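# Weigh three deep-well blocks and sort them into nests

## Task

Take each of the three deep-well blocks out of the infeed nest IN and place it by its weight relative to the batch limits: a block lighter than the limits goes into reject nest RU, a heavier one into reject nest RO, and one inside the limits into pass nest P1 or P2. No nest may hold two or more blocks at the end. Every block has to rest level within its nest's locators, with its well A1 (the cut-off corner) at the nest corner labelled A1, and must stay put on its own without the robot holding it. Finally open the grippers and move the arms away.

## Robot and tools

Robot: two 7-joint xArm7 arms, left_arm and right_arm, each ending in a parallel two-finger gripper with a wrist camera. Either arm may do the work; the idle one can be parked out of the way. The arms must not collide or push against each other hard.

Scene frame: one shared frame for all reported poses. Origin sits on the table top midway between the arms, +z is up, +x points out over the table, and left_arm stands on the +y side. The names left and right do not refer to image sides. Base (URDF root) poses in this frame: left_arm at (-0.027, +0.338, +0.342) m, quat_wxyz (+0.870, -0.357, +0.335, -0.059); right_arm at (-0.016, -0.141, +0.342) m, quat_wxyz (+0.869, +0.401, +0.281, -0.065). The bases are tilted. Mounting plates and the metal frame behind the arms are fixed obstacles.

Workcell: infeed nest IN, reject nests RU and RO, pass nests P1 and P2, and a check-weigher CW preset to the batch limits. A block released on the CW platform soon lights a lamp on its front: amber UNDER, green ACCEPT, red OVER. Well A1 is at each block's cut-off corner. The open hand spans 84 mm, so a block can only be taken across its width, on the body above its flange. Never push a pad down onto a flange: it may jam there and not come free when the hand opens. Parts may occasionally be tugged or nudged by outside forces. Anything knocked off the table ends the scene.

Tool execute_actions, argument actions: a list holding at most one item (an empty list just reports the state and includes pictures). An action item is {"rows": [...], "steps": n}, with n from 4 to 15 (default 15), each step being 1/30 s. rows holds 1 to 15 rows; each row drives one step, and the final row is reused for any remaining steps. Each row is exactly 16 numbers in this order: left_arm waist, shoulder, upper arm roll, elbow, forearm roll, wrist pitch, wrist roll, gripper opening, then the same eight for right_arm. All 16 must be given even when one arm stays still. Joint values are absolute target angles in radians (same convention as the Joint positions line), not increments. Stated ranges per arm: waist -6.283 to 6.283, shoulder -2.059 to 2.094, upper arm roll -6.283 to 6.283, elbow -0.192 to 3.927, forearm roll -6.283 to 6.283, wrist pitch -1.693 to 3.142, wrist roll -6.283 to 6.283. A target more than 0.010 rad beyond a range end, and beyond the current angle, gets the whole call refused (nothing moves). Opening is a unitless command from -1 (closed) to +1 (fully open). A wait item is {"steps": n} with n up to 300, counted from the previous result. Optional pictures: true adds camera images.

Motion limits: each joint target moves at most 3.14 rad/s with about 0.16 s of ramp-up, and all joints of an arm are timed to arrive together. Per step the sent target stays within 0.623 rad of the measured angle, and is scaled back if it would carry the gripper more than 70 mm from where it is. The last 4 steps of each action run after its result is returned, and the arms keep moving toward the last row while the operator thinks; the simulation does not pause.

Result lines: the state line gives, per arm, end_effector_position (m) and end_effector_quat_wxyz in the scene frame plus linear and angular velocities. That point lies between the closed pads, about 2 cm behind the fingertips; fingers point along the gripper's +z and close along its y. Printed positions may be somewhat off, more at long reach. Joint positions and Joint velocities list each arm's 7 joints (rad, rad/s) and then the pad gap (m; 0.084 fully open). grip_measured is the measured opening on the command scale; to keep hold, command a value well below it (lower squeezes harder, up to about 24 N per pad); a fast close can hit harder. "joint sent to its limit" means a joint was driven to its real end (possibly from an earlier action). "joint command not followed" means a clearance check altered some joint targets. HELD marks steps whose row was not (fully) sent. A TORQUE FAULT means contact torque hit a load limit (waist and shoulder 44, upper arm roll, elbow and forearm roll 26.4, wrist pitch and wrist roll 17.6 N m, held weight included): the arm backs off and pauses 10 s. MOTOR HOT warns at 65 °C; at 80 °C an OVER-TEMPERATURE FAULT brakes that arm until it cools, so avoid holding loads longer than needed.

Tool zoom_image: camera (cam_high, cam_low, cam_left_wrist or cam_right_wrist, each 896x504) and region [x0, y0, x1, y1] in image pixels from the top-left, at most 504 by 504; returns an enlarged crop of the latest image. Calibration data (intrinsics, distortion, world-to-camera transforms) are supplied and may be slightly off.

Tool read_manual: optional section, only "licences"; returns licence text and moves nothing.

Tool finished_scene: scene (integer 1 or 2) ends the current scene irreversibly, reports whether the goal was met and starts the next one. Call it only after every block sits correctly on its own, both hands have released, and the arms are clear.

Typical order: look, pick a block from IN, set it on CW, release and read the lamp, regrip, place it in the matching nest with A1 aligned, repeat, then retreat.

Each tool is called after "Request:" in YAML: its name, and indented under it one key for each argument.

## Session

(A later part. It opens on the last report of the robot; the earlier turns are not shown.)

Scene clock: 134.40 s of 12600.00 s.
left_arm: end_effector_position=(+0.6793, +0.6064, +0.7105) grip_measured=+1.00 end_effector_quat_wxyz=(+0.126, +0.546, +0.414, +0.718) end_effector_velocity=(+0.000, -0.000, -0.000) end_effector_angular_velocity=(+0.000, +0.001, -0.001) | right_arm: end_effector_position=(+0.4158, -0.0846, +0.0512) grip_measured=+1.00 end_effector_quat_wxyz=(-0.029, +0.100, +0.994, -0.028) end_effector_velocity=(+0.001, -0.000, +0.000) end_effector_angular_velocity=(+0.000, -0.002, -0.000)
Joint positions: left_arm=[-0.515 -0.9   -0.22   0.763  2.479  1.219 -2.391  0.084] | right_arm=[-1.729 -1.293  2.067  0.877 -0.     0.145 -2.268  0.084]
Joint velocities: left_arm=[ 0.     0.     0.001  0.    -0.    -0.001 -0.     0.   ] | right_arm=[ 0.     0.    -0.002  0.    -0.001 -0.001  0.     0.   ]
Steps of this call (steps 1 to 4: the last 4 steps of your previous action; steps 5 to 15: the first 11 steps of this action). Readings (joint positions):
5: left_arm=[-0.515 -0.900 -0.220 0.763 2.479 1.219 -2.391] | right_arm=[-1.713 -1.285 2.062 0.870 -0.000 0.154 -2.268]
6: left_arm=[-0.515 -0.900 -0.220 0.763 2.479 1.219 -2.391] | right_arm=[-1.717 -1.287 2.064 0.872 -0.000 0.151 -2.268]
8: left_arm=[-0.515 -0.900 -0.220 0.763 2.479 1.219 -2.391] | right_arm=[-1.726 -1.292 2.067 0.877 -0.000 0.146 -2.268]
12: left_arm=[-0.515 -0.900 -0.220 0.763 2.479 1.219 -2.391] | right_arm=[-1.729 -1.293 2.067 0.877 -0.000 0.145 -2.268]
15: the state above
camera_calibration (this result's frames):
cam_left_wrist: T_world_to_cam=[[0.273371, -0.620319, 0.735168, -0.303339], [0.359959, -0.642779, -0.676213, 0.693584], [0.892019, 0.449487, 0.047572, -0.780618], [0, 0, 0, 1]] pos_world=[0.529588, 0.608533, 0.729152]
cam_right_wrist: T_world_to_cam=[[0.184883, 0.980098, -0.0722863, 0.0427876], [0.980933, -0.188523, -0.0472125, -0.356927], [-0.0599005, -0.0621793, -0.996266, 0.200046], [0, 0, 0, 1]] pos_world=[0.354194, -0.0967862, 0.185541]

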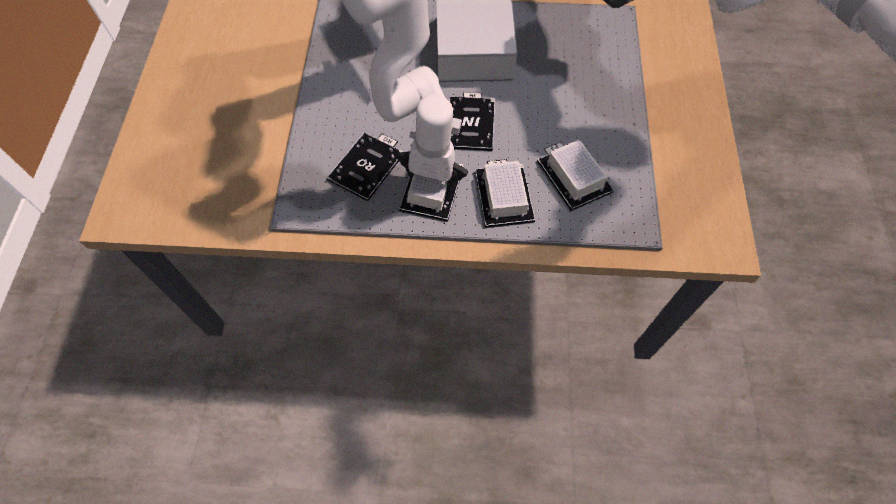

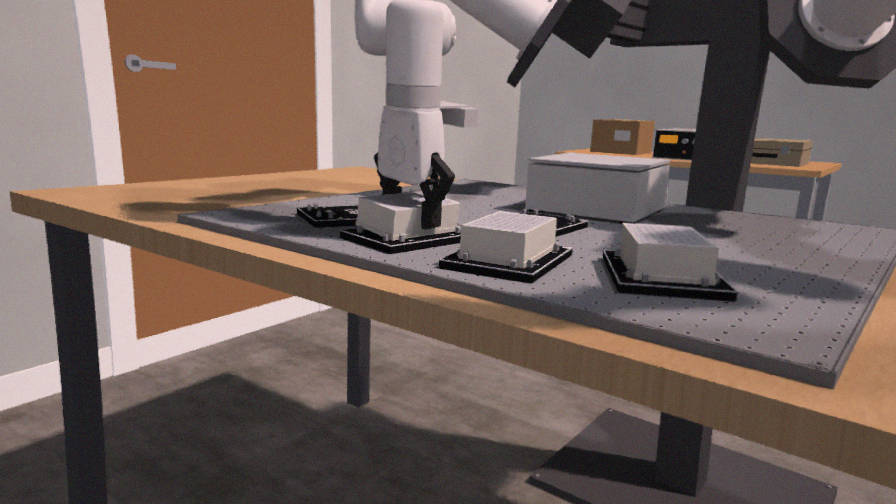

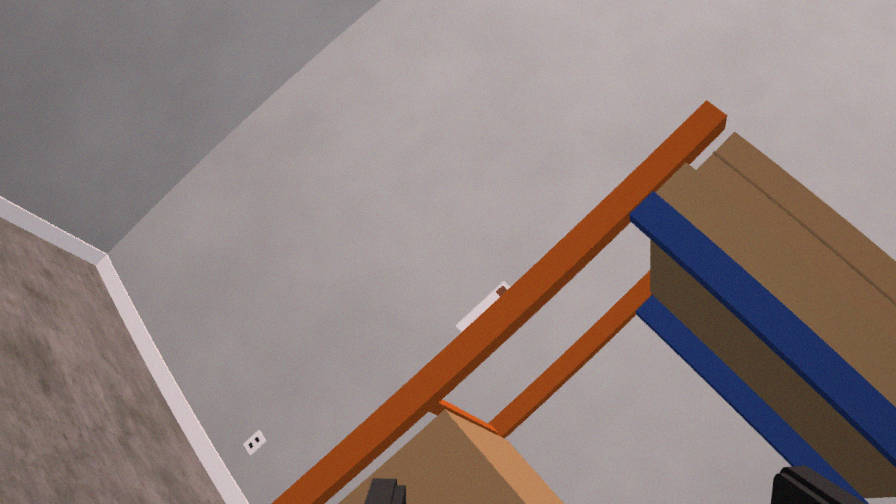

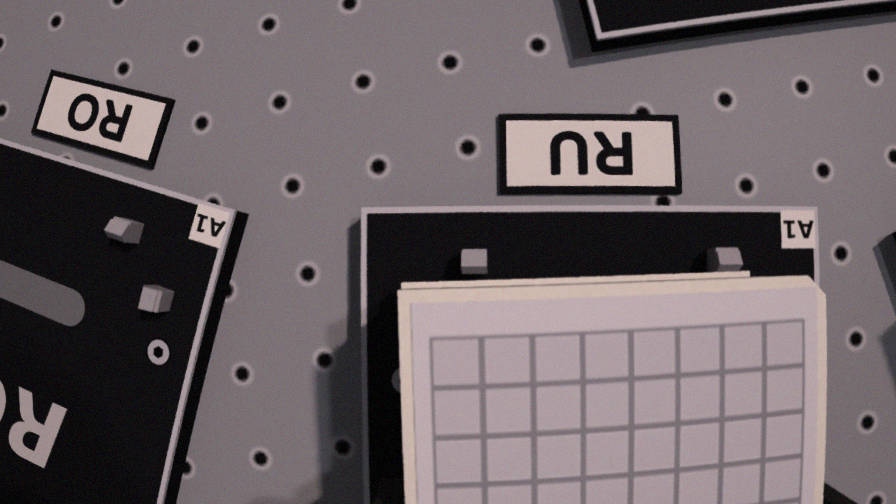

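Request:
execute_actions:
  actions:
    - {"rows":[[-0.515,-0.9,-0.22,0.763,2.479,1.219,-2.391,1,-1.70,-1.279,2.0573,0.863,0,0.163,-2.268,1]],"steps":15}

Request:
execute_actions:
  actions:
    - {"steps":8}
  pictures: true

Scene clock: 134.93 s of 12600.00 s.
left_arm: end_effector_position=(+0.6793, +0.6064, +0.7105) grip_measured=+1.00 end_effector_quat_wxyz=(+0.126, +0.546, +0.414, +0.718) end_effector_velocity=(+0.000, -0.000, -0.001) end_effector_angular_velocity=(+0.000, +0.001, -0.001) | right_arm: end_effector_position=(+0.4164, -0.0863, +0.0601) grip_measured=+1.00 end_effector_quat_wxyz=(-0.029, +0.101, +0.994, -0.030) end_effector_velocity=(+0.001, +0.005, +0.001) end_effector_angular_velocity=(+0.009, -0.004, +0.006)
Joint positions: left_arm=[-0.515 -0.9   -0.22   0.763  2.479  1.219 -2.391  0.084] | right_arm=[-1.701 -1.279  2.056  0.862  0.     0.163 -2.268  0.084]
Joint velocities: left_arm=[-0.    -0.     0.001 -0.001 -0.    -0.     0.     0.   ] | right_arm=[ 0.001  0.001  0.006  0.005 -0.001 -0.003 -0.001 -0.   ]
Steps of this call (steps 1 to 4: the last 4 steps of your previous action; step 5: the robot went on to your last target; steps 6 to 16: the first 11 steps of this action). Readings (joint positions):
6: left_arm=[-0.515 -0.900 -0.220 0.763 2.479 1.219 -2.391] | right_arm=[-1.728 -1.293 2.067 0.876 -0.000 0.146 -2.268]
7: left_arm=[-0.515 -0.900 -0.220 0.763 2.479 1.219 -2.391] | right_arm=[-1.722 -1.290 2.064 0.873 0.000 0.151 -2.268]
9: left_arm=[-0.515 -0.900 -0.220 0.763 2.479 1.219 -2.391] | right_arm=[-1.707 -1.282 2.056 0.863 0.000 0.161 -2.268]
13: left_arm=[-0.515 -0.900 -0.220 0.763 2.479 1.219 -2.391] | right_arm=[-1.701 -1.279 2.055 0.862 0.000 0.164 -2.268]
16: the state above

Scene clock: 135.20 s of 12600.00 s.
left_arm: end_effector_position=(+0.6793, +0.6064, +0.7105) grip_measured=+1.00 end_effector_quat_wxyz=(+0.126, +0.546, +0.414, +0.718) end_effector_velocity=(-0.000, +0.000, +0.001) end_effector_angular_velocity=(-0.000, -0.001, +0.000) | right_arm: end_effector_position=(+0.4167, -0.0853, +0.0605) grip_measured=+1.00 end_effector_quat_wxyz=(-0.029, +0.100, +0.994, -0.029) end_effector_velocity=(+0.000, +0.000, +0.000) end_effector_angular_velocity=(+0.001, -0.000, +0.001)
Joint positions: left_arm=[-0.515 -0.9   -0.22   0.763  2.479  1.219 -2.391  0.084] | right_arm=[-1.7   -1.279  2.057  0.863  0.     0.163 -2.268  0.084]
Joint velocities: left_arm=[-0.    -0.    -0.001  0.001 -0.    -0.001  0.     0.   ] | right_arm=[ 0.     0.     0.     0.001 -0.001  0.     0.     0.   ]
Kept back: nothing.
Steps of this call (steps 1 to 4: the last 4 steps of your previous action; steps 5 to 8: the robot went on to your last target). Readings (joint positions):
1: left_arm=[-0.515 -0.900 -0.220 0.763 2.479 1.219 -2.391] | right_arm=[-1.701 -1.279 2.057 0.862 0.000 0.163 -2.268]
2: left_arm=[-0.515 -0.900 -0.220 0.763 2.479 1.219 -2.391] | right_arm=[-1.701 -1.279 2.057 0.862 0.000 0.163 -2.268]
4: left_arm=[-0.515 -0.900 -0.220 0.763 2.479 1.219 -2.391] | right_arm=[-1.700 -1.279 2.057 0.863 0.000 0.163 -2.268]
8: the state above
camera_calibration (this result's frames):
cam_left_wrist: T_world_to_cam=[[0.273371, -0.620319, 0.735169, -0.303339], [0.359959, -0.64278, -0.676213, 0.693584], [0.892019, 0.449488, 0.0475719, -0.780618], [0, 0, 0, 1]] pos_world=[0.529588, 0.608533, 0.729152]
cam_right_wrist: T_world_to_cam=[[0.186106, 0.97972, -0.0742459, 0.0435898], [0.980716, -0.189821, -0.0465202, -0.357584], [-0.0596702, -0.0641565, -0.996154, 0.208994], [0, 0, 0, 1]] pos_world=[0.355047, -0.0971744, 0.194792]

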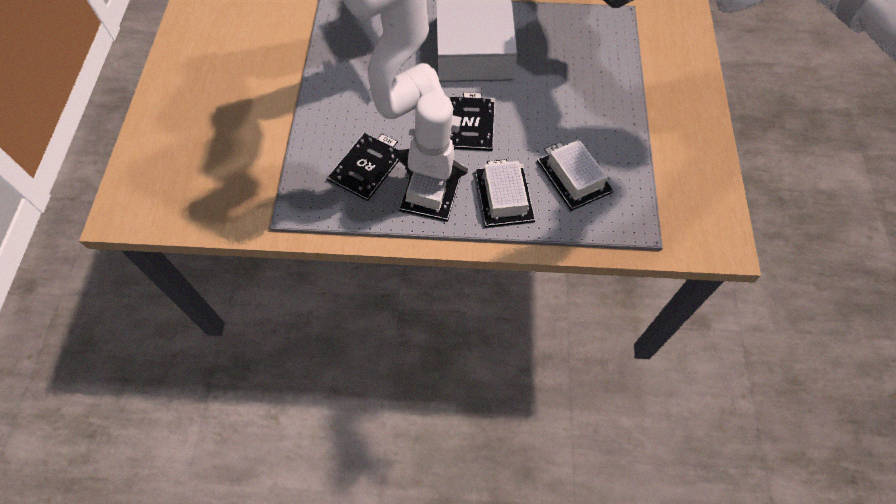

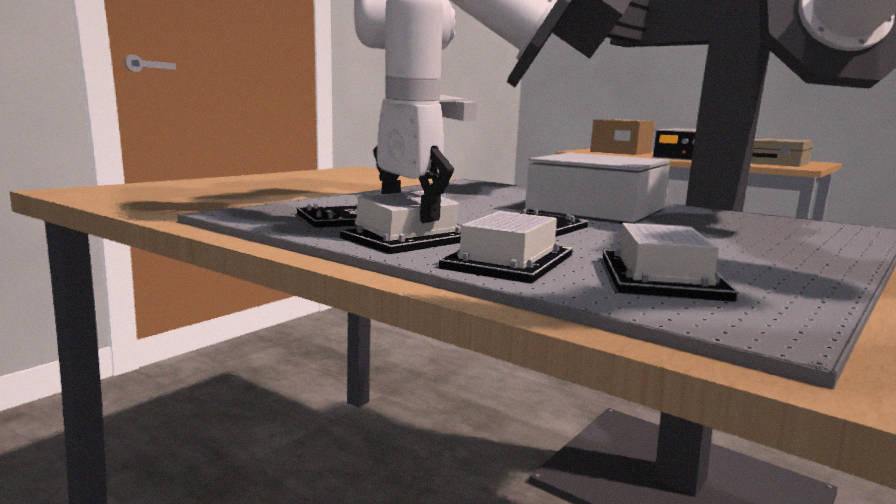

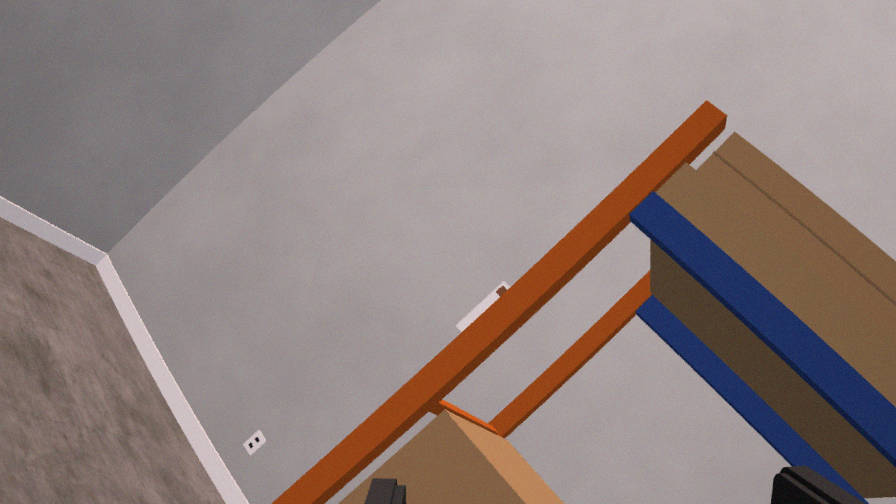

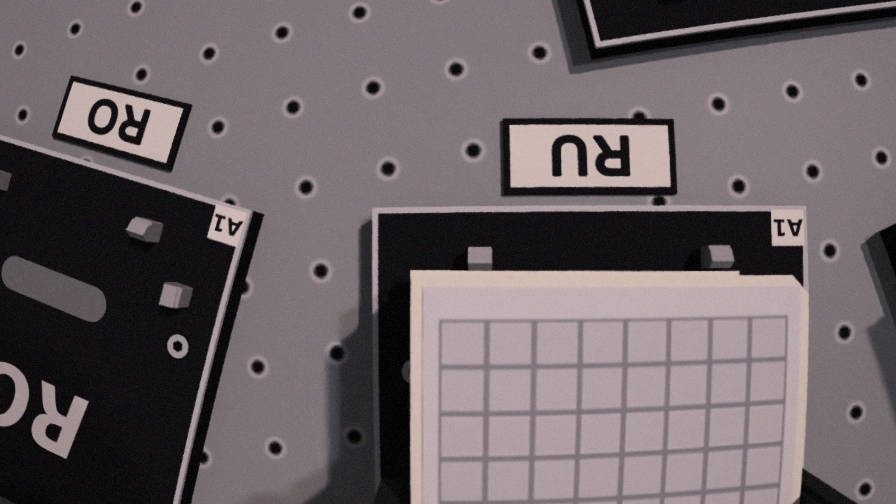

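Request:
execute_actions:
  actions:
    - {"rows":[[-0.515,-0.9,-0.22,0.763,2.479,1.219,-2.391,1,-1.706,-1.282,2.0593,0.866,0,0.159,-2.268,0.4]],"steps":15}

Request:
execute_actions:
  actions:
    - {"rows":[[-0.515,-0.9,-0.22,0.763,2.479,1.219,-2.391,1,-1.667,-1.263,2.047,0.847,0,0.183,-2.268,0.4]],"steps":15}

Request:
execute_actions:
  actions:
    - {"rows":[[-0.515,-0.9,-0.22,0.763,2.479,1.219,-2.391,1,-1.667,-1.2652,2.0517,0.7875,0,0.0416,-2.264,0.4]],"steps":15}

Request:
execute_actions:
  actions:
    - {"steps":12}
  pictures: true

Scene clock: 135.80 s of 12600.00 s.
left_arm: end_effector_position=(+0.6793, +0.6064, +0.7105) grip_measured=+1.00 end_effector_quat_wxyz=(+0.126, +0.546, +0.414, +0.718) end_effector_velocity=(-0.000, -0.000, +0.000) end_effector_angular_velocity=(-0.000, -0.001, -0.001) | right_arm: end_effector_position=(+0.4172, -0.0849, +0.0591) grip_measured=+0.97 end_effector_quat_wxyz=(-0.028, +0.100, +0.994, -0.028) end_effector_velocity=(+0.000, +0.000, -0.001) end_effector_angular_velocity=(+0.001, -0.000, -0.000)
Joint positions: left_arm=[-0.515 -0.9   -0.22   0.763  2.479  1.219 -2.391  0.084] | right_arm=[-1.705 -1.282  2.059  0.866  0.     0.159 -2.268  0.083]
Joint velocities: left_arm=[-0.    -0.    -0.     0.    -0.    -0.001  0.     0.   ] | right_arm=[-0.004 -0.001  0.001  0.002  0.    -0.003 -0.001  0.   ]
Steps of this call (steps 1 to 7: the robot went on to your last target; steps 8 to 18: the first 11 steps of this action). Readings (joint positions):
8: left_arm=[-0.515 -0.900 -0.220 0.763 2.479 1.219 -2.391] | right_arm=[-1.700 -1.279 2.057 0.863 0.000 0.163 -2.268]
9: left_arm=[-0.515 -0.900 -0.220 0.763 2.479 1.219 -2.391] | right_arm=[-1.701 -1.280 2.058 0.864 -0.000 0.162 -2.268]
11: left_arm=[-0.515 -0.900 -0.220 0.763 2.479 1.219 -2.391] | right_arm=[-1.703 -1.281 2.058 0.865 0.000 0.160 -2.268]
15: left_arm=[-0.515 -0.900 -0.220 0.763 2.479 1.219 -2.391] | right_arm=[-1.705 -1.281 2.059 0.866 0.000 0.159 -2.268]
18: the state above

Scene clock: 136.30 s of 12600.00 s.
left_arm: end_effector_position=(+0.6793, +0.6064, +0.7105) grip_measured=+1.00 end_effector_quat_wxyz=(+0.126, +0.546, +0.414, +0.718) end_effector_velocity=(-0.000, +0.000, +0.001) end_effector_angular_velocity=(-0.001, -0.003, -0.001) | right_arm: end_effector_position=(+0.4164, -0.0858, +0.0706) grip_measured=+0.97 end_effector_quat_wxyz=(-0.029, +0.100, +0.994, -0.030) end_effector_velocity=(+0.001, -0.003, +0.000) end_effector_angular_velocity=(-0.003, -0.001, -0.003)
Joint positions: left_arm=[-0.515 -0.9   -0.22   0.763  2.479  1.219 -2.391  0.084] | right_arm=[-1.668 -1.264  2.047  0.847 -0.     0.183 -2.268  0.083]
Joint velocities: left_arm=[-0.    -0.001 -0.002  0.001 -0.    -0.002 -0.     0.   ] | right_arm=[ 0.001  0.001 -0.005 -0.001 -0.001  0.001 -0.     0.   ]
Steps of this call (steps 1 to 4: the last 4 steps of your previous action; steps 5 to 15: the first 11 steps of this action). Readings (joint positions):
5: left_arm=[-0.515 -0.900 -0.220 0.763 2.479 1.219 -2.391] | right_arm=[-1.705 -1.281 2.059 0.866 0.000 0.160 -2.268]
6: left_arm=[-0.515 -0.900 -0.220 0.763 2.479 1.219 -2.391] | right_arm=[-1.698 -1.278 2.057 0.862 -0.000 0.165 -2.268]
8: left_arm=[-0.515 -0.900 -0.220 0.763 2.479 1.219 -2.391] | right_arm=[-1.677 -1.268 2.050 0.850 0.000 0.177 -2.268]
12: left_arm=[-0.515 -0.900 -0.220 0.763 2.479 1.219 -2.391] | right_arm=[-1.668 -1.264 2.048 0.848 -0.000 0.182 -2.268]
15: the state above

Scene clock: 136.80 s of 12600.00 s.
left_arm: end_effector_position=(+0.6793, +0.6064, +0.7105) grip_measured=+1.00 end_effector_quat_wxyz=(+0.126, +0.546, +0.414, +0.718) end_effector_velocity=(-0.000, +0.001, +0.000) end_effector_angular_velocity=(-0.000, -0.001, +0.002) | right_arm: end_effector_position=(+0.4159, -0.0830, +0.0701) grip_measured=+0.97 end_effector_quat_wxyz=(-0.000, +0.100, +0.995, -0.000) end_effector_velocity=(+0.011, +0.011, +0.007) end_effector_angular_velocity=(+0.024, -0.027, +0.002)
Joint positions: left_arm=[-0.515 -0.9   -0.22   0.763  2.479  1.219 -2.391  0.084] | right_arm=[-1.667 -1.265  2.052  0.788  0.     0.042 -2.264  0.083]
Joint velocities: left_arm=[-0.    -0.    -0.     0.    -0.     0.001  0.     0.   ] | right_arm=[ 0.008  0.004 -0.     0.016  0.    -0.011 -0.001 -0.   ]
Steps of this call (steps 1 to 4: the last 4 steps of your previous action; steps 5 to 15: the first 11 steps of this action). Readings (joint positions):
5: left_arm=[-0.515 -0.900 -0.220 0.763 2.479 1.219 -2.391] | right_arm=[-1.667 -1.263 2.047 0.847 -0.000 0.182 -2.268]
6: left_arm=[-0.515 -0.900 -0.220 0.763 2.479 1.219 -2.391] | right_arm=[-1.667 -1.263 2.048 0.843 0.000 0.171 -2.268]
8: left_arm=[-0.515 -0.900 -0.220 0.763 2.479 1.219 -2.391] | right_arm=[-1.667 -1.264 2.050 0.818 0.000 0.107 -2.266]
12: left_arm=[-0.515 -0.900 -0.220 0.763 2.479 1.219 -2.391] | right_arm=[-1.668 -1.266 2.052 0.786 -0.000 0.046 -2.264]
15: the state above

Scene clock: 137.20 s of 12600.00 s.
left_arm: end_effector_position=(+0.6793, +0.6064, +0.7105) grip_measured=+1.00 end_effector_quat_wxyz=(+0.126, +0.546, +0.414, +0.718) end_effector_velocity=(-0.000, +0.001, +0.001) end_effector_angular_velocity=(-0.001, -0.001, +0.001) | right_arm: end_effector_position=(+0.4158, -0.0830, +0.0701) grip_measured=+0.97 end_effector_quat_wxyz=(-0.000, +0.100, +0.995, -0.000) end_effector_velocity=(-0.001, +0.000, -0.000) end_effector_angular_velocity=(+0.001, +0.002, -0.000)
Joint positions: left_arm=[-0.515 -0.9   -0.22   0.763  2.479  1.219 -2.391  0.084] | right_arm=[-1.667 -1.265  2.052  0.788  0.     0.042 -2.264  0.083]
Joint velocities: left_arm=[-0.    -0.001 -0.     0.001 -0.    -0.    -0.     0.   ] | right_arm=[-0.001  0.     0.002 -0.     0.002 -0.    -0.    -0.   ]
Kept back: nothing.
Steps of this call (steps 1 to 4: the last 4 steps of your previous action; steps 5 to 12: the robot went on to your last target). Readings (joint positions):
1: left_arm=[-0.515 -0.900 -0.220 0.763 2.479 1.219 -2.391] | right_arm=[-1.667 -1.265 2.052 0.788 0.000 0.042 -2.264]
2: left_arm=[-0.515 -0.900 -0.220 0.763 2.479 1.219 -2.391] | right_arm=[-1.667 -1.265 2.052 0.788 0.000 0.042 -2.264]
4: left_arm=[-0.515 -0.900 -0.220 0.763 2.479 1.219 -2.391] | right_arm=[-1.667 -1.265 2.052 0.788 0.000 0.042 -2.264]
8: left_arm=[-0.515 -0.900 -0.220 0.763 2.479 1.219 -2.391] | right_arm=[-1.667 -1.265 2.052 0.788 0.000 0.042 -2.264]
12: the state above
camera_calibration (this result's frames):
cam_left_wrist: T_world_to_cam=[[0.273371, -0.620319, 0.735169, -0.303339], [0.359959, -0.64278, -0.676213, 0.693584], [0.892019, 0.449488, 0.0475721, -0.780618], [0, 0, 0, 1]] pos_world=[0.529588, 0.608533, 0.729152]
cam_right_wrist: T_world_to_cam=[[0.18798, 0.982096, -0.0123322, 0.0372579], [0.982169, -0.18793, 0.00506152, -0.35982], [0.00265329, -0.0130638, -0.999911, 0.197245], [0, 0, 0, 1]] pos_world=[0.345877, -0.101635, 0.199508]

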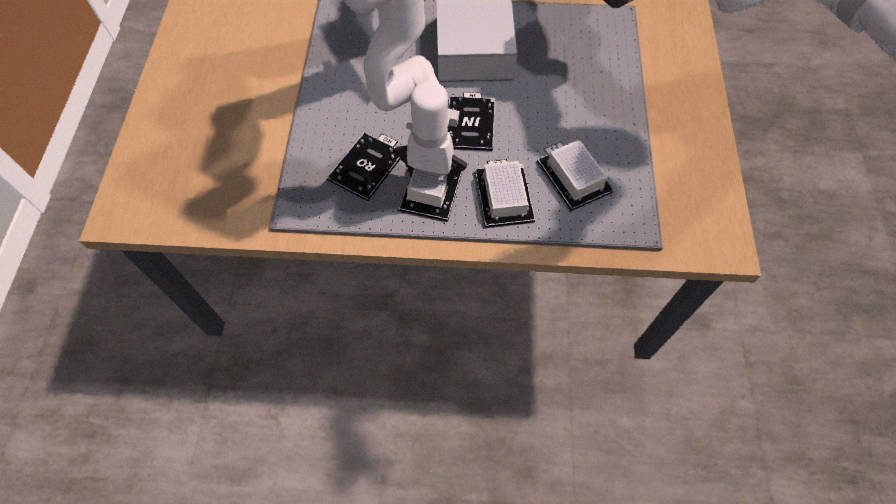

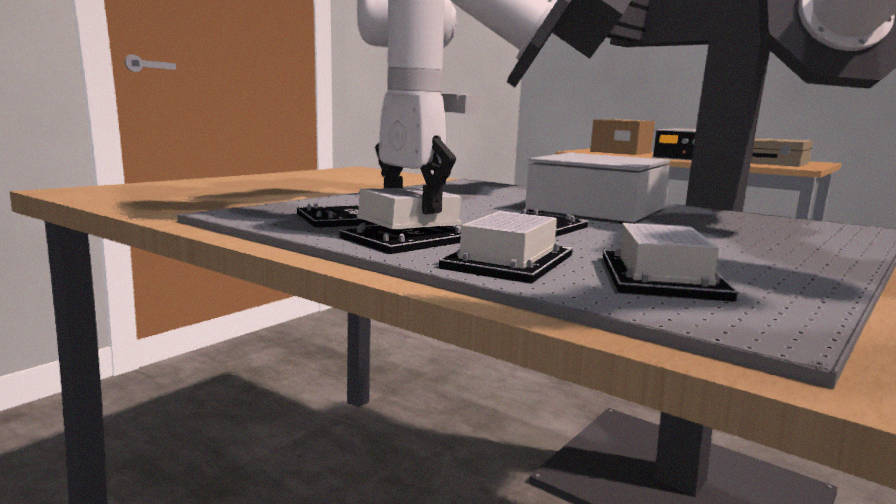

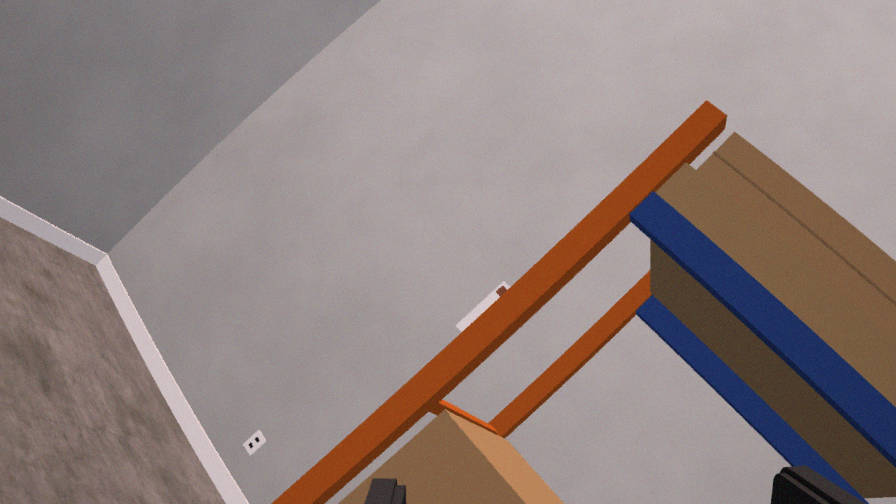

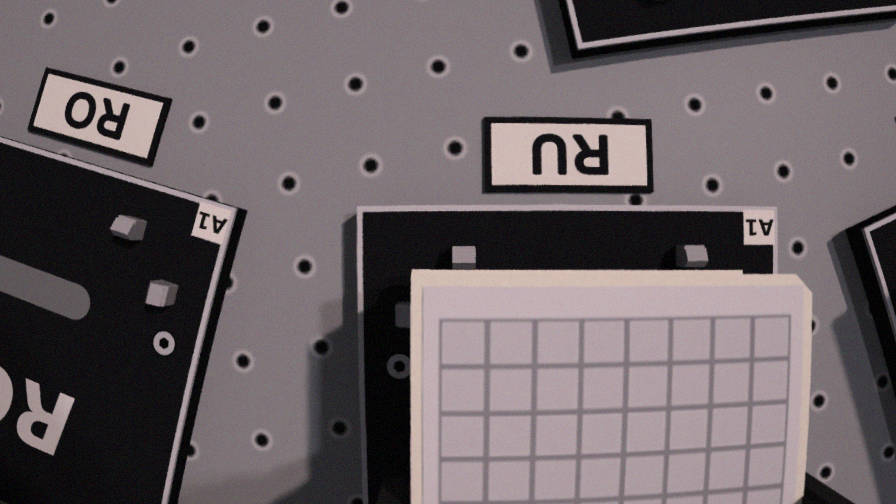

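Standard alignment. Descend, release, lift.

Request:
execute_actions:
  actions:
    - {"rows":[[-0.515,-0.9,-0.22,0.763,2.479,1.219,-2.391,1,-1.690,-1.2764,2.059,0.7985,0,0.0276,-2.264,0.4]],"steps":15}

Request:
execute_actions:
  actions:
    - {"rows":[[-0.515,-0.9,-0.22,0.763,2.479,1.219,-2.391,1,-1.71,-1.286,2.0653,0.808,0,0.0156,-2.264,0.4]],"steps":15}

Request:
execute_actions:
  actions:
    - {"rows":[[-0.515,-0.9,-0.22,0.763,2.479,1.219,-2.391,1,-1.71,-1.286,2.0653,0.808,0,0.0156,-2.264,1]],"steps":12}

Request:
execute_actions:
  actions:
    - {"rows":[[-0.515,-0.9,-0.22,0.763,2.479,1.219,-2.391,1,-1.64,-1.2525,2.0433,0.775,0,0.0576,-2.264,1]],"steps":12}

Request:
execute_actions:
  actions:
    - {"rows":[[-0.515,-0.9,-0.22,0.763,2.479,1.219,-2.391,1,-1.44,-1.16,1.98,0.70,0,0.19,-2.264,1]],"steps":15}

Request:
execute_actions:
  actions:
    - {"steps":10}
  pictures: true

Scene clock: 137.93 s of 12600.00 s.
left_arm: end_effector_position=(+0.6793, +0.6064, +0.7105) grip_measured=+1.00 end_effector_quat_wxyz=(+0.126, +0.546, +0.414, +0.718) end_effector_velocity=(+0.000, +0.000, +0.000) end_effector_angular_velocity=(-0.000, -0.000, +0.001) | right_arm: end_effector_position=(+0.4158, -0.0826, +0.0632) grip_measured=+0.97 end_effector_quat_wxyz=(+0.000, +0.100, +0.995, +0.001) end_effector_velocity=(+0.000, -0.001, -0.000) end_effector_angular_velocity=(-0.001, +0.000, -0.003)
Joint positions: left_arm=[-0.515 -0.9   -0.22   0.763  2.479  1.219 -2.391  0.084] | right_arm=[-1.69  -1.276  2.059  0.799  0.     0.027 -2.264  0.083]
Joint velocities: left_arm=[ 0.     0.001  0.     0.001  0.     0.001 -0.     0.   ] | right_arm=[-0.001  0.001 -0.002 -0.001  0.001  0.     0.     0.   ]
Steps of this call (steps 1 to 11: the robot went on to your last target; steps 12 to 22: the first 11 steps of this action). Readings (joint positions):
12: left_arm=[-0.515 -0.900 -0.220 0.763 2.479 1.219 -2.391] | right_arm=[-1.668 -1.266 2.052 0.788 0.000 0.041 -2.264]
13: left_arm=[-0.515 -0.900 -0.220 0.763 2.479 1.219 -2.391] | right_arm=[-1.673 -1.268 2.054 0.791 0.000 0.037 -2.264]
15: left_arm=[-0.515 -0.900 -0.220 0.763 2.479 1.219 -2.391] | right_arm=[-1.686 -1.274 2.058 0.797 -0.000 0.030 -2.264]
19: left_arm=[-0.515 -0.900 -0.220 0.763 2.479 1.219 -2.391] | right_arm=[-1.690 -1.276 2.059 0.799 0.000 0.027 -2.264]
22: the state above

Scene clock: 138.43 s of 12600.00 s.
left_arm: end_effector_position=(+0.6793, +0.6064, +0.7105) grip_measured=+1.00 end_effector_quat_wxyz=(+0.126, +0.546, +0.414, +0.718) end_effector_velocity=(+0.000, -0.001, -0.000) end_effector_angular_velocity=(+0.001, +0.001, -0.001) | right_arm: end_effector_position=(+0.4160, -0.0821, +0.0574) grip_measured=+0.97 end_effector_quat_wxyz=(+0.000, +0.100, +0.995, +0.002) end_effector_velocity=(-0.001, -0.001, -0.001) end_effector_angular_velocity=(-0.001, +0.002, -0.002)
Joint positions: left_arm=[-0.515 -0.9   -0.22   0.763  2.479  1.219 -2.391  0.084] | right_arm=[-1.709 -1.286  2.065  0.809 -0.     0.015 -2.264  0.083]
Joint velocities: left_arm=[ 0.     0.002 -0.001  0.     0.     0.001  0.     0.   ] | right_arm=[-0.001 -0.     0.    -0.001  0.002  0.001  0.     0.   ]
Steps of this call (steps 1 to 4: the last 4 steps of your previous action; steps 5 to 15: the first 11 steps of this action). Readings (joint positions):
5: left_arm=[-0.515 -0.900 -0.220 0.763 2.479 1.219 -2.391] | right_arm=[-1.690 -1.277 2.059 0.799 0.000 0.027 -2.264]
6: left_arm=[-0.515 -0.900 -0.220 0.763 2.479 1.219 -2.391] | right_arm=[-1.695 -1.279 2.061 0.802 0.000 0.023 -2.264]
8: left_arm=[-0.515 -0.900 -0.220 0.763 2.479 1.219 -2.391] | right_arm=[-1.706 -1.284 2.064 0.808 -0.000 0.017 -2.264]
12: left_arm=[-0.515 -0.900 -0.220 0.763 2.479 1.219 -2.391] | right_arm=[-1.709 -1.286 2.065 0.809 -0.000 0.015 -2.264]
15: the state above

Scene clock: 138.83 s of 12600.00 s.
left_arm: end_effector_position=(+0.6793, +0.6064, +0.7105) grip_measured=+1.00 end_effector_quat_wxyz=(+0.126, +0.546, +0.414, +0.718) end_effector_velocity=(+0.000, -0.001, -0.000) end_effector_angular_velocity=(+0.000, +0.001, -0.003) | right_arm: end_effector_position=(+0.4131, -0.0830, +0.0561) grip_measured=+1.00 end_effector_quat_wxyz=(-0.002, +0.100, +0.995, -0.000) end_effector_velocity=(+0.003, -0.000, +0.001) end_effector_angular_velocity=(+0.001, -0.004, +0.000)
Joint positions: left_arm=[-0.515 -0.9   -0.22   0.763  2.479  1.219 -2.391  0.084] | right_arm=[-1.711 -1.286  2.067  0.806 -0.     0.016 -2.264  0.084]
Joint velocities: left_arm=[ 0.     0.001  0.    -0.    -0.    -0.003 -0.     0.   ] | right_arm=[ 0.001  0.002 -0.004  0.002 -0.002  0.001 -0.002  0.   ]
Steps of this call (steps 1 to 4: the last 4 steps of your previous action; steps 5 to 12: the first 8 steps of this action). Readings (joint positions):
5: left_arm=[-0.515 -0.900 -0.220 0.763 2.479 1.219 -2.391] | right_arm=[-1.709 -1.286 2.065 0.809 -0.000 0.015 -2.264]
6: left_arm=[-0.515 -0.900 -0.220 0.763 2.479 1.219 -2.391] | right_arm=[-1.709 -1.286 2.065 0.809 -0.000 0.015 -2.264]
8: left_arm=[-0.515 -0.900 -0.220 0.763 2.479 1.219 -2.391] | right_arm=[-1.710 -1.286 2.065 0.808 0.000 0.016 -2.264]
12: the state above

Scene clock: 139.23 s of 12600.00 s.
left_arm: end_effector_position=(+0.6793, +0.6064, +0.7105) grip_measured=+1.00 end_effector_quat_wxyz=(+0.126, +0.546, +0.414, +0.718) end_effector_velocity=(-0.000, -0.001, +0.000) end_effector_angular_velocity=(+0.001, -0.001, -0.002) | right_arm: end_effector_position=(+0.4165, -0.0834, +0.0785) grip_measured=+1.00 end_effector_quat_wxyz=(+0.000, +0.101, +0.995, -0.000) end_effector_velocity=(-0.022, -0.015, -0.012) end_effector_angular_velocity=(-0.038, +0.047, +0.006)
Joint positions: left_arm=[-0.515 -0.9   -0.22   0.763  2.479  1.219 -2.391  0.084] | right_arm=[-1.64  -1.252  2.042  0.775  0.     0.058 -2.264  0.084]
Joint velocities: left_arm=[ 0.     0.    -0.001 -0.     0.    -0.001  0.     0.   ] | right_arm=[-0.01  -0.009  0.007 -0.029 -0.003  0.018  0.002  0.   ]
Steps of this call (steps 1 to 4: the last 4 steps of your previous action; steps 5 to 12: the first 8 steps of this action). Readings (joint positions):
5: left_arm=[-0.515 -0.900 -0.220 0.763 2.479 1.219 -2.391] | right_arm=[-1.710 -1.286 2.066 0.806 -0.000 0.017 -2.264]
6: left_arm=[-0.515 -0.900 -0.220 0.763 2.479 1.219 -2.391] | right_arm=[-1.701 -1.282 2.064 0.802 -0.000 0.023 -2.264]
8: left_arm=[-0.515 -0.900 -0.220 0.763 2.479 1.219 -2.391] | right_arm=[-1.661 -1.263 2.049 0.782 0.000 0.047 -2.264]
12: the state above

Scene clock: 139.73 s of 12600.00 s.
left_arm: end_effector_position=(+0.6793, +0.6064, +0.7105) grip_measured=+1.00 end_effector_quat_wxyz=(+0.126, +0.546, +0.414, +0.718) end_effector_velocity=(+0.000, -0.001, -0.001) end_effector_angular_velocity=(+0.000, +0.001, -0.002) | right_arm: end_effector_position=(+0.4137, -0.0784, +0.1386) grip_measured=+1.00 end_effector_quat_wxyz=(-0.002, +0.097, +0.995, +0.003) end_effector_velocity=(-0.036, -0.058, -0.039) end_effector_angular_velocity=(-0.112, +0.104, -0.039)
Joint positions: left_arm=[-0.515 -0.9   -0.22   0.763  2.479  1.219 -2.391  0.084] | right_arm=[-1.44  -1.16   1.981  0.7   -0.     0.189 -2.264  0.084]
Joint velocities: left_arm=[ 0.    -0.     0.001 -0.001 -0.    -0.001 -0.     0.   ] | right_arm=[-0.055 -0.022 -0.021 -0.066  0.001  0.03   0.001  0.   ]
Steps of this call (steps 1 to 4: the last 4 steps of your previous action; steps 5 to 15: the first 11 steps of this action). Readings (joint positions):
5: left_arm=[-0.515 -0.900 -0.220 0.763 2.479 1.219 -2.391] | right_arm=[-1.640 -1.253 2.043 0.774 0.000 0.059 -2.264]
6: left_arm=[-0.515 -0.900 -0.220 0.763 2.479 1.219 -2.391] | right_arm=[-1.632 -1.249 2.040 0.770 0.000 0.066 -2.264]
8: left_arm=[-0.515 -0.900 -0.220 0.763 2.479 1.219 -2.391] | right_arm=[-1.566 -1.218 2.017 0.740 0.000 0.114 -2.264]
12: left_arm=[-0.515 -0.900 -0.220 0.763 2.479 1.219 -2.391] | right_arm=[-1.438 -1.159 1.983 0.708 -0.000 0.183 -2.264]
15: the state above

Scene clock: 140.07 s of 12600.00 s.
left_arm: end_effector_position=(+0.6793, +0.6064, +0.7105) grip_measured=+1.00 end_effector_quat_wxyz=(+0.126, +0.546, +0.414, +0.718) end_effector_velocity=(+0.000, +0.000, -0.000) end_effector_angular_velocity=(-0.000, +0.001, +0.001) | right_arm: end_effector_position=(+0.4136, -0.0791, +0.1381) grip_measured=+1.00 end_effector_quat_wxyz=(-0.003, +0.098, +0.995, +0.003) end_effector_velocity=(+0.000, +0.000, +0.001) end_effector_angular_velocity=(+0.001, -0.001, -0.002)
Joint positions: left_arm=[-0.515 -0.9   -0.22   0.763  2.479  1.219 -2.391  0.084] | right_arm=[-1.441 -1.16   1.98   0.7   -0.     0.19  -2.264  0.084]
Joint velocities: left_arm=[-0.     0.     0.001  0.    -0.     0.001  0.     0.   ] | right_arm=[ 0.002  0.002 -0.001 -0.001 -0.     0.     0.002  0.   ]
Kept back: nothing.
Steps of this call (steps 1 to 4: the last 4 steps of your previous action; steps 5 to 10: the robot went on to your last target). Readings (joint positions):
1: left_arm=[-0.515 -0.900 -0.220 0.763 2.479 1.219 -2.391] | right_arm=[-1.441 -1.160 1.980 0.698 0.000 0.190 -2.264]
2: left_arm=[-0.515 -0.900 -0.220 0.763 2.479 1.219 -2.391] | right_arm=[-1.442 -1.161 1.980 0.698 0.000 0.190 -2.264]
4: left_arm=[-0.515 -0.900 -0.220 0.763 2.479 1.219 -2.391] | right_arm=[-1.442 -1.161 1.980 0.699 0.000 0.190 -2.264]
8: left_arm=[-0.515 -0.900 -0.220 0.763 2.479 1.219 -2.391] | right_arm=[-1.441 -1.160 1.980 0.700 -0.000 0.190 -2.264]
10: the state above
camera_calibration (this result's frames):
cam_left_wrist: T_world_to_cam=[[0.273371, -0.620319, 0.735169, -0.303339], [0.359959, -0.642779, -0.676213, 0.693584], [0.892019, 0.449488, 0.047572, -0.780618], [0, 0, 0, 1]] pos_world=[0.529588, 0.608533, 0.729152]
cam_right_wrist: T_world_to_cam=[[0.183191, 0.983051, -0.00724719, 0.0360135], [0.983077, -0.183195, -0.0000107127, -0.356611], [-0.00133818, -0.00712258, -0.999974, 0.267458], [0, 0, 0, 1]] pos_world=[0.344337, -0.0988277, 0.267708]

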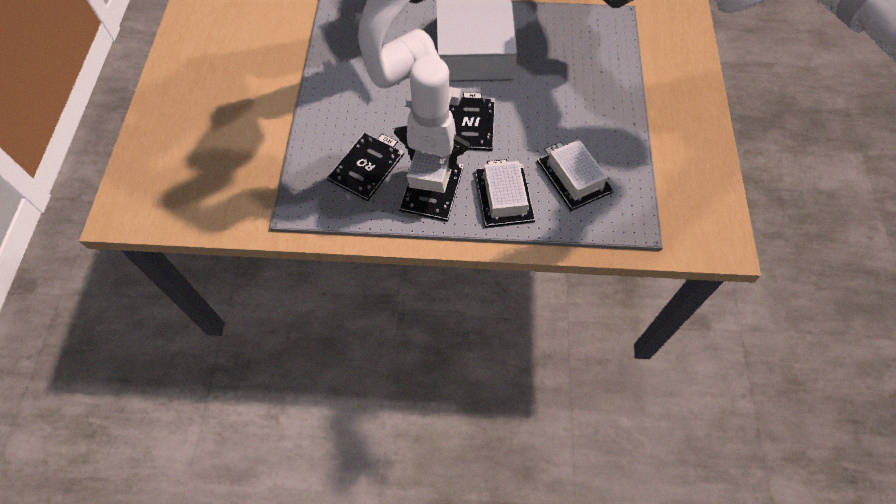

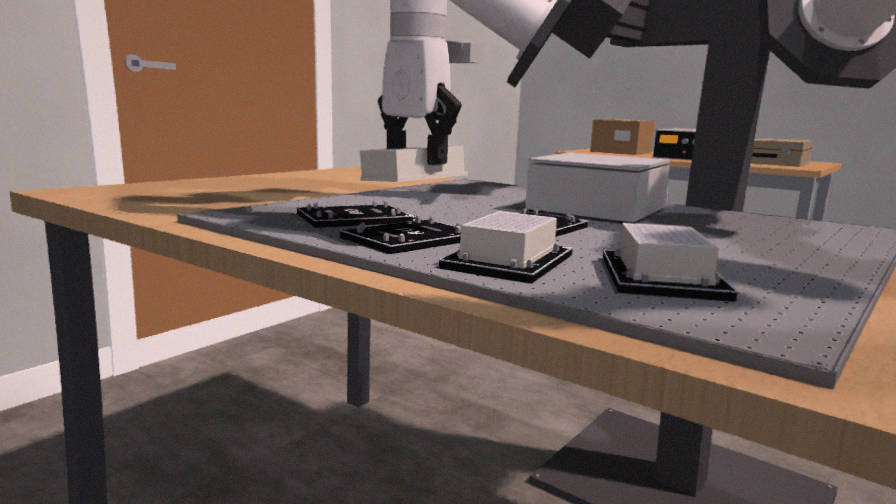

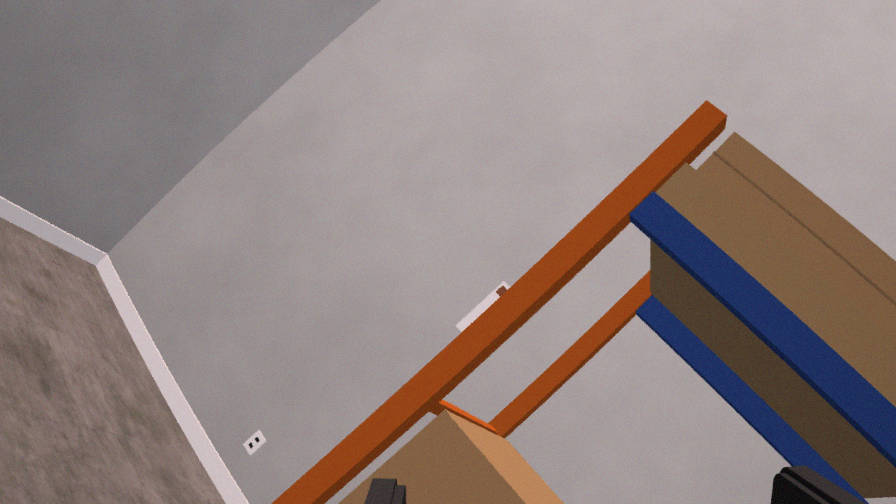

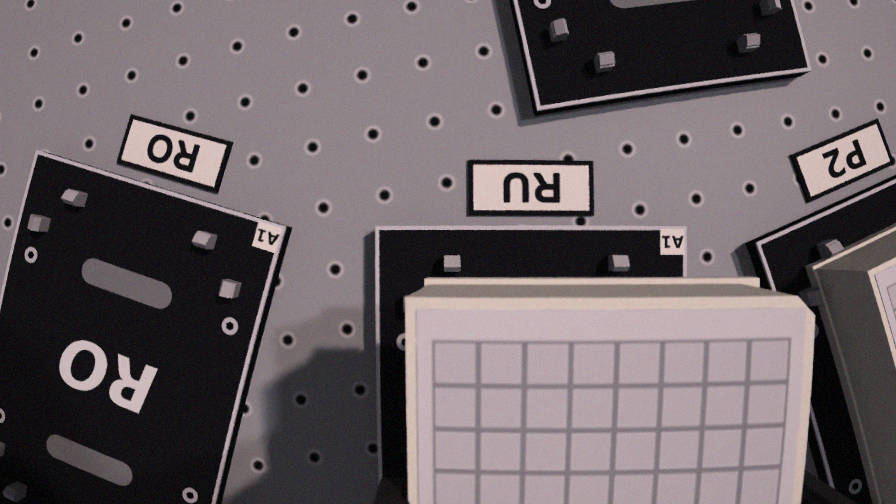

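Request:
execute_actions:
  actions:
    - {"rows":[[-0.515,-0.9,-0.22,0.763,2.479,1.219,-2.391,1,-1.44,-1.16,1.98,0.70,0,0.19,-2.264,0.2]],"steps":12}

Request:
execute_actions:
  actions:
    - {"rows":[[-0.515,-0.9,-0.22,0.763,2.479,1.219,-2.391,1,-1.646,-1.261,2.050,0.770,0,0.046,-2.262,0.2]],"steps":15}

Request:
execute_actions:
  actions:
    - {"steps":15}
  pictures: true

Scene clock: 140.53 s of 12600.00 s.
left_arm: end_effector_position=(+0.6793, +0.6064, +0.7105) grip_measured=+1.00 end_effector_quat_wxyz=(+0.126, +0.546, +0.414, +0.718) end_effector_velocity=(-0.000, -0.000, -0.000) end_effector_angular_velocity=(+0.000, +0.000, -0.001) | right_arm: end_effector_position=(+0.4137, -0.0789, +0.1383) grip_measured=+0.98 end_effector_quat_wxyz=(-0.002, +0.098, +0.995, +0.003) end_effector_velocity=(+0.001, +0.000, +0.001) end_effector_angular_velocity=(+0.001, -0.002, +0.002)
Joint positions: left_arm=[-0.515 -0.9   -0.22   0.763  2.479  1.219 -2.391  0.084] | right_arm=[-1.44  -1.16   1.98   0.7    0.     0.19  -2.264  0.083]
Joint velocities: left_arm=[ 0.    -0.001 -0.    -0.001  0.    -0.001  0.     0.   ] | right_arm=[ 0.002  0.    -0.001  0.    -0.     0.    -0.001  0.   ]
Steps of this call (steps 1 to 6: the robot went on to your last target; steps 7 to 14: the first 8 steps of this action). Readings (joint positions):
7: left_arm=[-0.515 -0.900 -0.220 0.763 2.479 1.219 -2.391] | right_arm=[-1.440 -1.160 1.980 0.700 -0.000 0.190 -2.264]
8: left_arm=[-0.515 -0.900 -0.220 0.763 2.479 1.219 -2.391] | right_arm=[-1.440 -1.160 1.980 0.700 0.000 0.190 -2.264]
10: left_arm=[-0.515 -0.900 -0.220 0.763 2.479 1.219 -2.391] | right_arm=[-1.440 -1.160 1.980 0.700 -0.000 0.190 -2.264]
14: the state above

Scene clock: 141.03 s of 12600.00 s.
left_arm: end_effector_position=(+0.6793, +0.6064, +0.7105) grip_measured=+1.00 end_effector_quat_wxyz=(+0.126, +0.546, +0.414, +0.718) end_effector_velocity=(+0.000, -0.000, +0.000) end_effector_angular_velocity=(+0.000, -0.001, -0.001) | right_arm: end_effector_position=(+0.4106, -0.0848, +0.0739) grip_measured=+0.98 end_effector_quat_wxyz=(-0.002, +0.098, +0.995, -0.003) end_effector_velocity=(+0.055, +0.066, +0.042) end_effector_angular_velocity=(+0.131, -0.128, +0.020)
Joint positions: left_arm=[-0.515 -0.9   -0.22   0.763  2.479  1.219 -2.391  0.084] | right_arm=[-1.647 -1.261  2.049  0.768  0.     0.047 -2.262  0.083]
Joint velocities: left_arm=[ 0.     0.    -0.001  0.    -0.    -0.001  0.     0.   ] | right_arm=[ 0.058  0.032  0.01   0.084 -0.001 -0.034 -0.001 -0.   ]
Steps of this call (steps 1 to 4: the last 4 steps of your previous action; steps 5 to 15: the first 11 steps of this action). Readings (joint positions):
5: left_arm=[-0.515 -0.900 -0.220 0.763 2.479 1.219 -2.391] | right_arm=[-1.441 -1.160 1.980 0.700 0.000 0.189 -2.264]
6: left_arm=[-0.515 -0.900 -0.220 0.763 2.479 1.219 -2.391] | right_arm=[-1.449 -1.164 1.984 0.704 0.000 0.181 -2.264]
8: left_arm=[-0.515 -0.900 -0.220 0.763 2.479 1.219 -2.391] | right_arm=[-1.515 -1.197 2.008 0.732 -0.000 0.130 -2.263]
12: left_arm=[-0.515 -0.900 -0.220 0.763 2.479 1.219 -2.391] | right_arm=[-1.648 -1.262 2.048 0.761 -0.000 0.054 -2.262]
15: the state above

Scene clock: 141.53 s of 12600.00 s.
left_arm: end_effector_position=(+0.6793, +0.6064, +0.7105) grip_measured=+1.00 end_effector_quat_wxyz=(+0.126, +0.546, +0.414, +0.718) end_effector_velocity=(+0.000, -0.000, -0.001) end_effector_angular_velocity=(+0.000, +0.003, -0.000) | right_arm: end_effector_position=(+0.4116, -0.0831, +0.0748) grip_measured=+0.98 end_effector_quat_wxyz=(-0.001, +0.098, +0.995, -0.001) end_effector_velocity=(-0.000, -0.000, -0.000) end_effector_angular_velocity=(-0.001, +0.001, +0.002)
Joint positions: left_arm=[-0.515 -0.9   -0.22   0.763  2.479  1.219 -2.391  0.084] | right_arm=[-1.646 -1.261  2.05   0.77  -0.     0.046 -2.262  0.083]
Joint velocities: left_arm=[ 0.     0.001  0.002 -0.001  0.    -0.     0.     0.   ] | right_arm=[-0.001 -0.001  0.    -0.     0.    -0.    -0.002  0.   ]
Kept back: nothing.
Steps of this call (steps 1 to 4: the last 4 steps of your previous action; steps 5 to 15: the robot went on to your last target). Readings (joint positions):
1: left_arm=[-0.515 -0.900 -0.220 0.763 2.479 1.219 -2.391] | right_arm=[-1.645 -1.261 2.050 0.770 0.000 0.046 -2.262]
2: left_arm=[-0.515 -0.900 -0.220 0.763 2.479 1.219 -2.391] | right_arm=[-1.644 -1.260 2.050 0.772 -0.000 0.046 -2.262]
4: left_arm=[-0.515 -0.900 -0.220 0.763 2.479 1.219 -2.391] | right_arm=[-1.644 -1.260 2.050 0.771 -0.000 0.046 -2.262]
8: left_arm=[-0.515 -0.900 -0.220 0.763 2.479 1.219 -2.391] | right_arm=[-1.645 -1.261 2.050 0.770 -0.000 0.046 -2.262]
15: the state above
All arms were judged still, so your last target was given up. Only a new action makes them travel on or press farther. Fingers that are still opening or closing keep moving.
camera_calibration (this result's frames):
cam_left_wrist: T_world_to_cam=[[0.273371, -0.620319, 0.735169, -0.303339], [0.359959, -0.64278, -0.676213, 0.693584], [0.892019, 0.449488, 0.0475721, -0.780618], [0, 0, 0, 1]] pos_world=[0.529588, 0.608533, 0.729152]
cam_right_wrist: T_world_to_cam=[[0.182859, 0.983033, -0.0144705, 0.0405757], [0.983138, -0.182813, 0.00445677, -0.355695], [0.00173575, -0.0150414, -0.999885, 0.202217], [0, 0, 0, 1]] pos_world=[0.341927, -0.101871, 0.204366]

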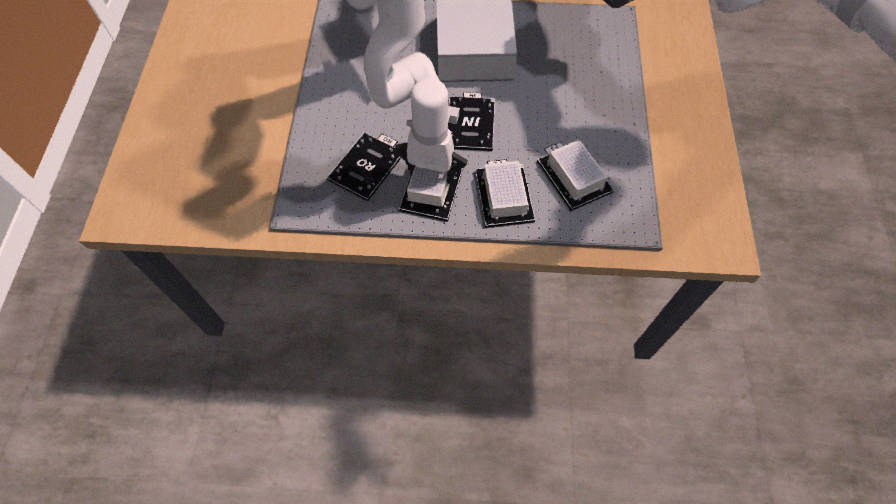

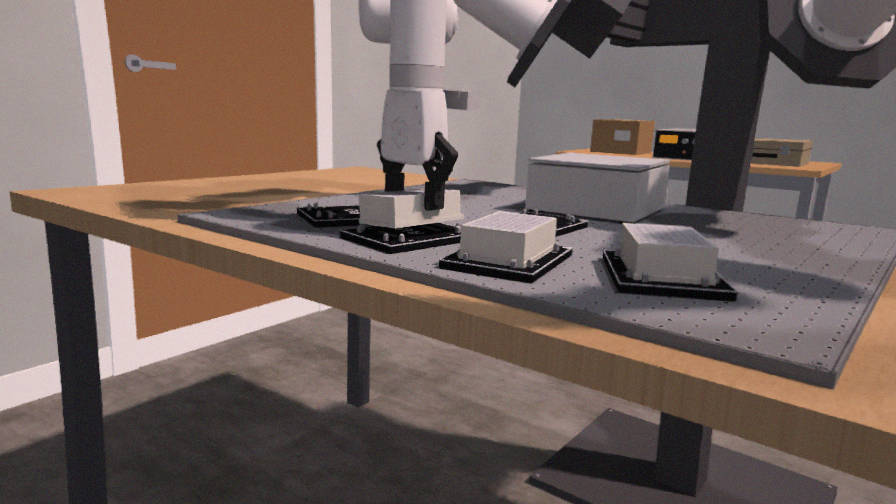

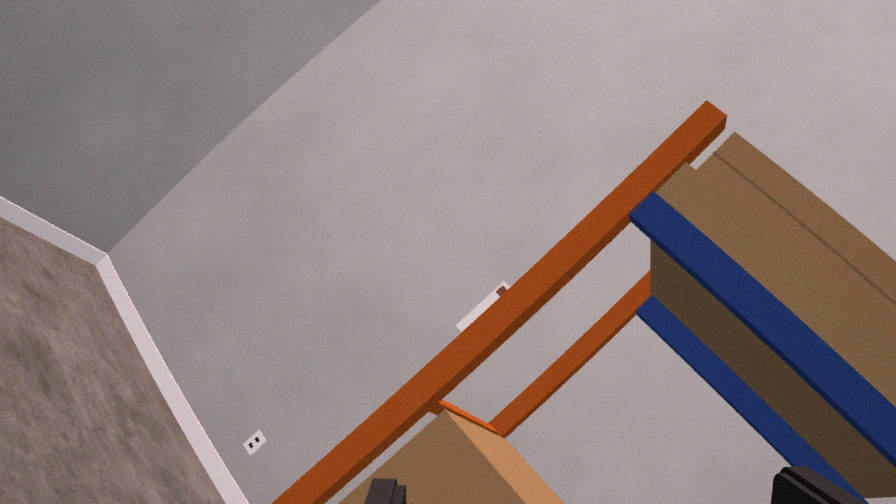

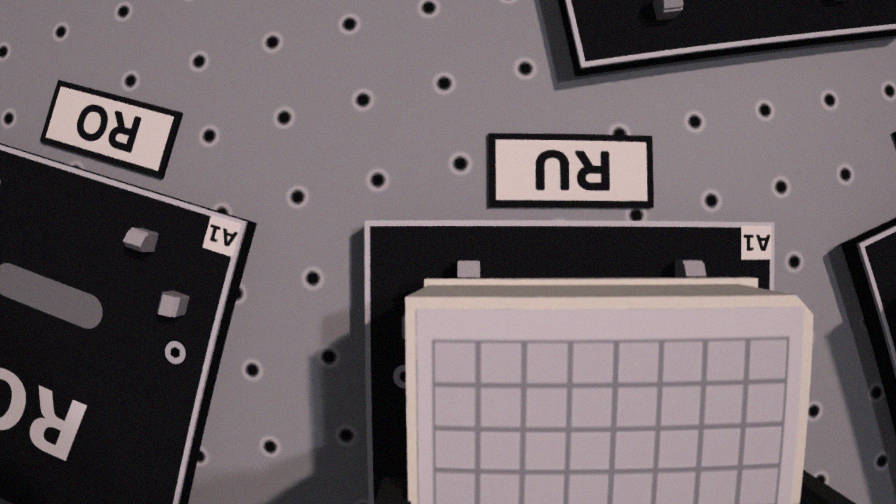

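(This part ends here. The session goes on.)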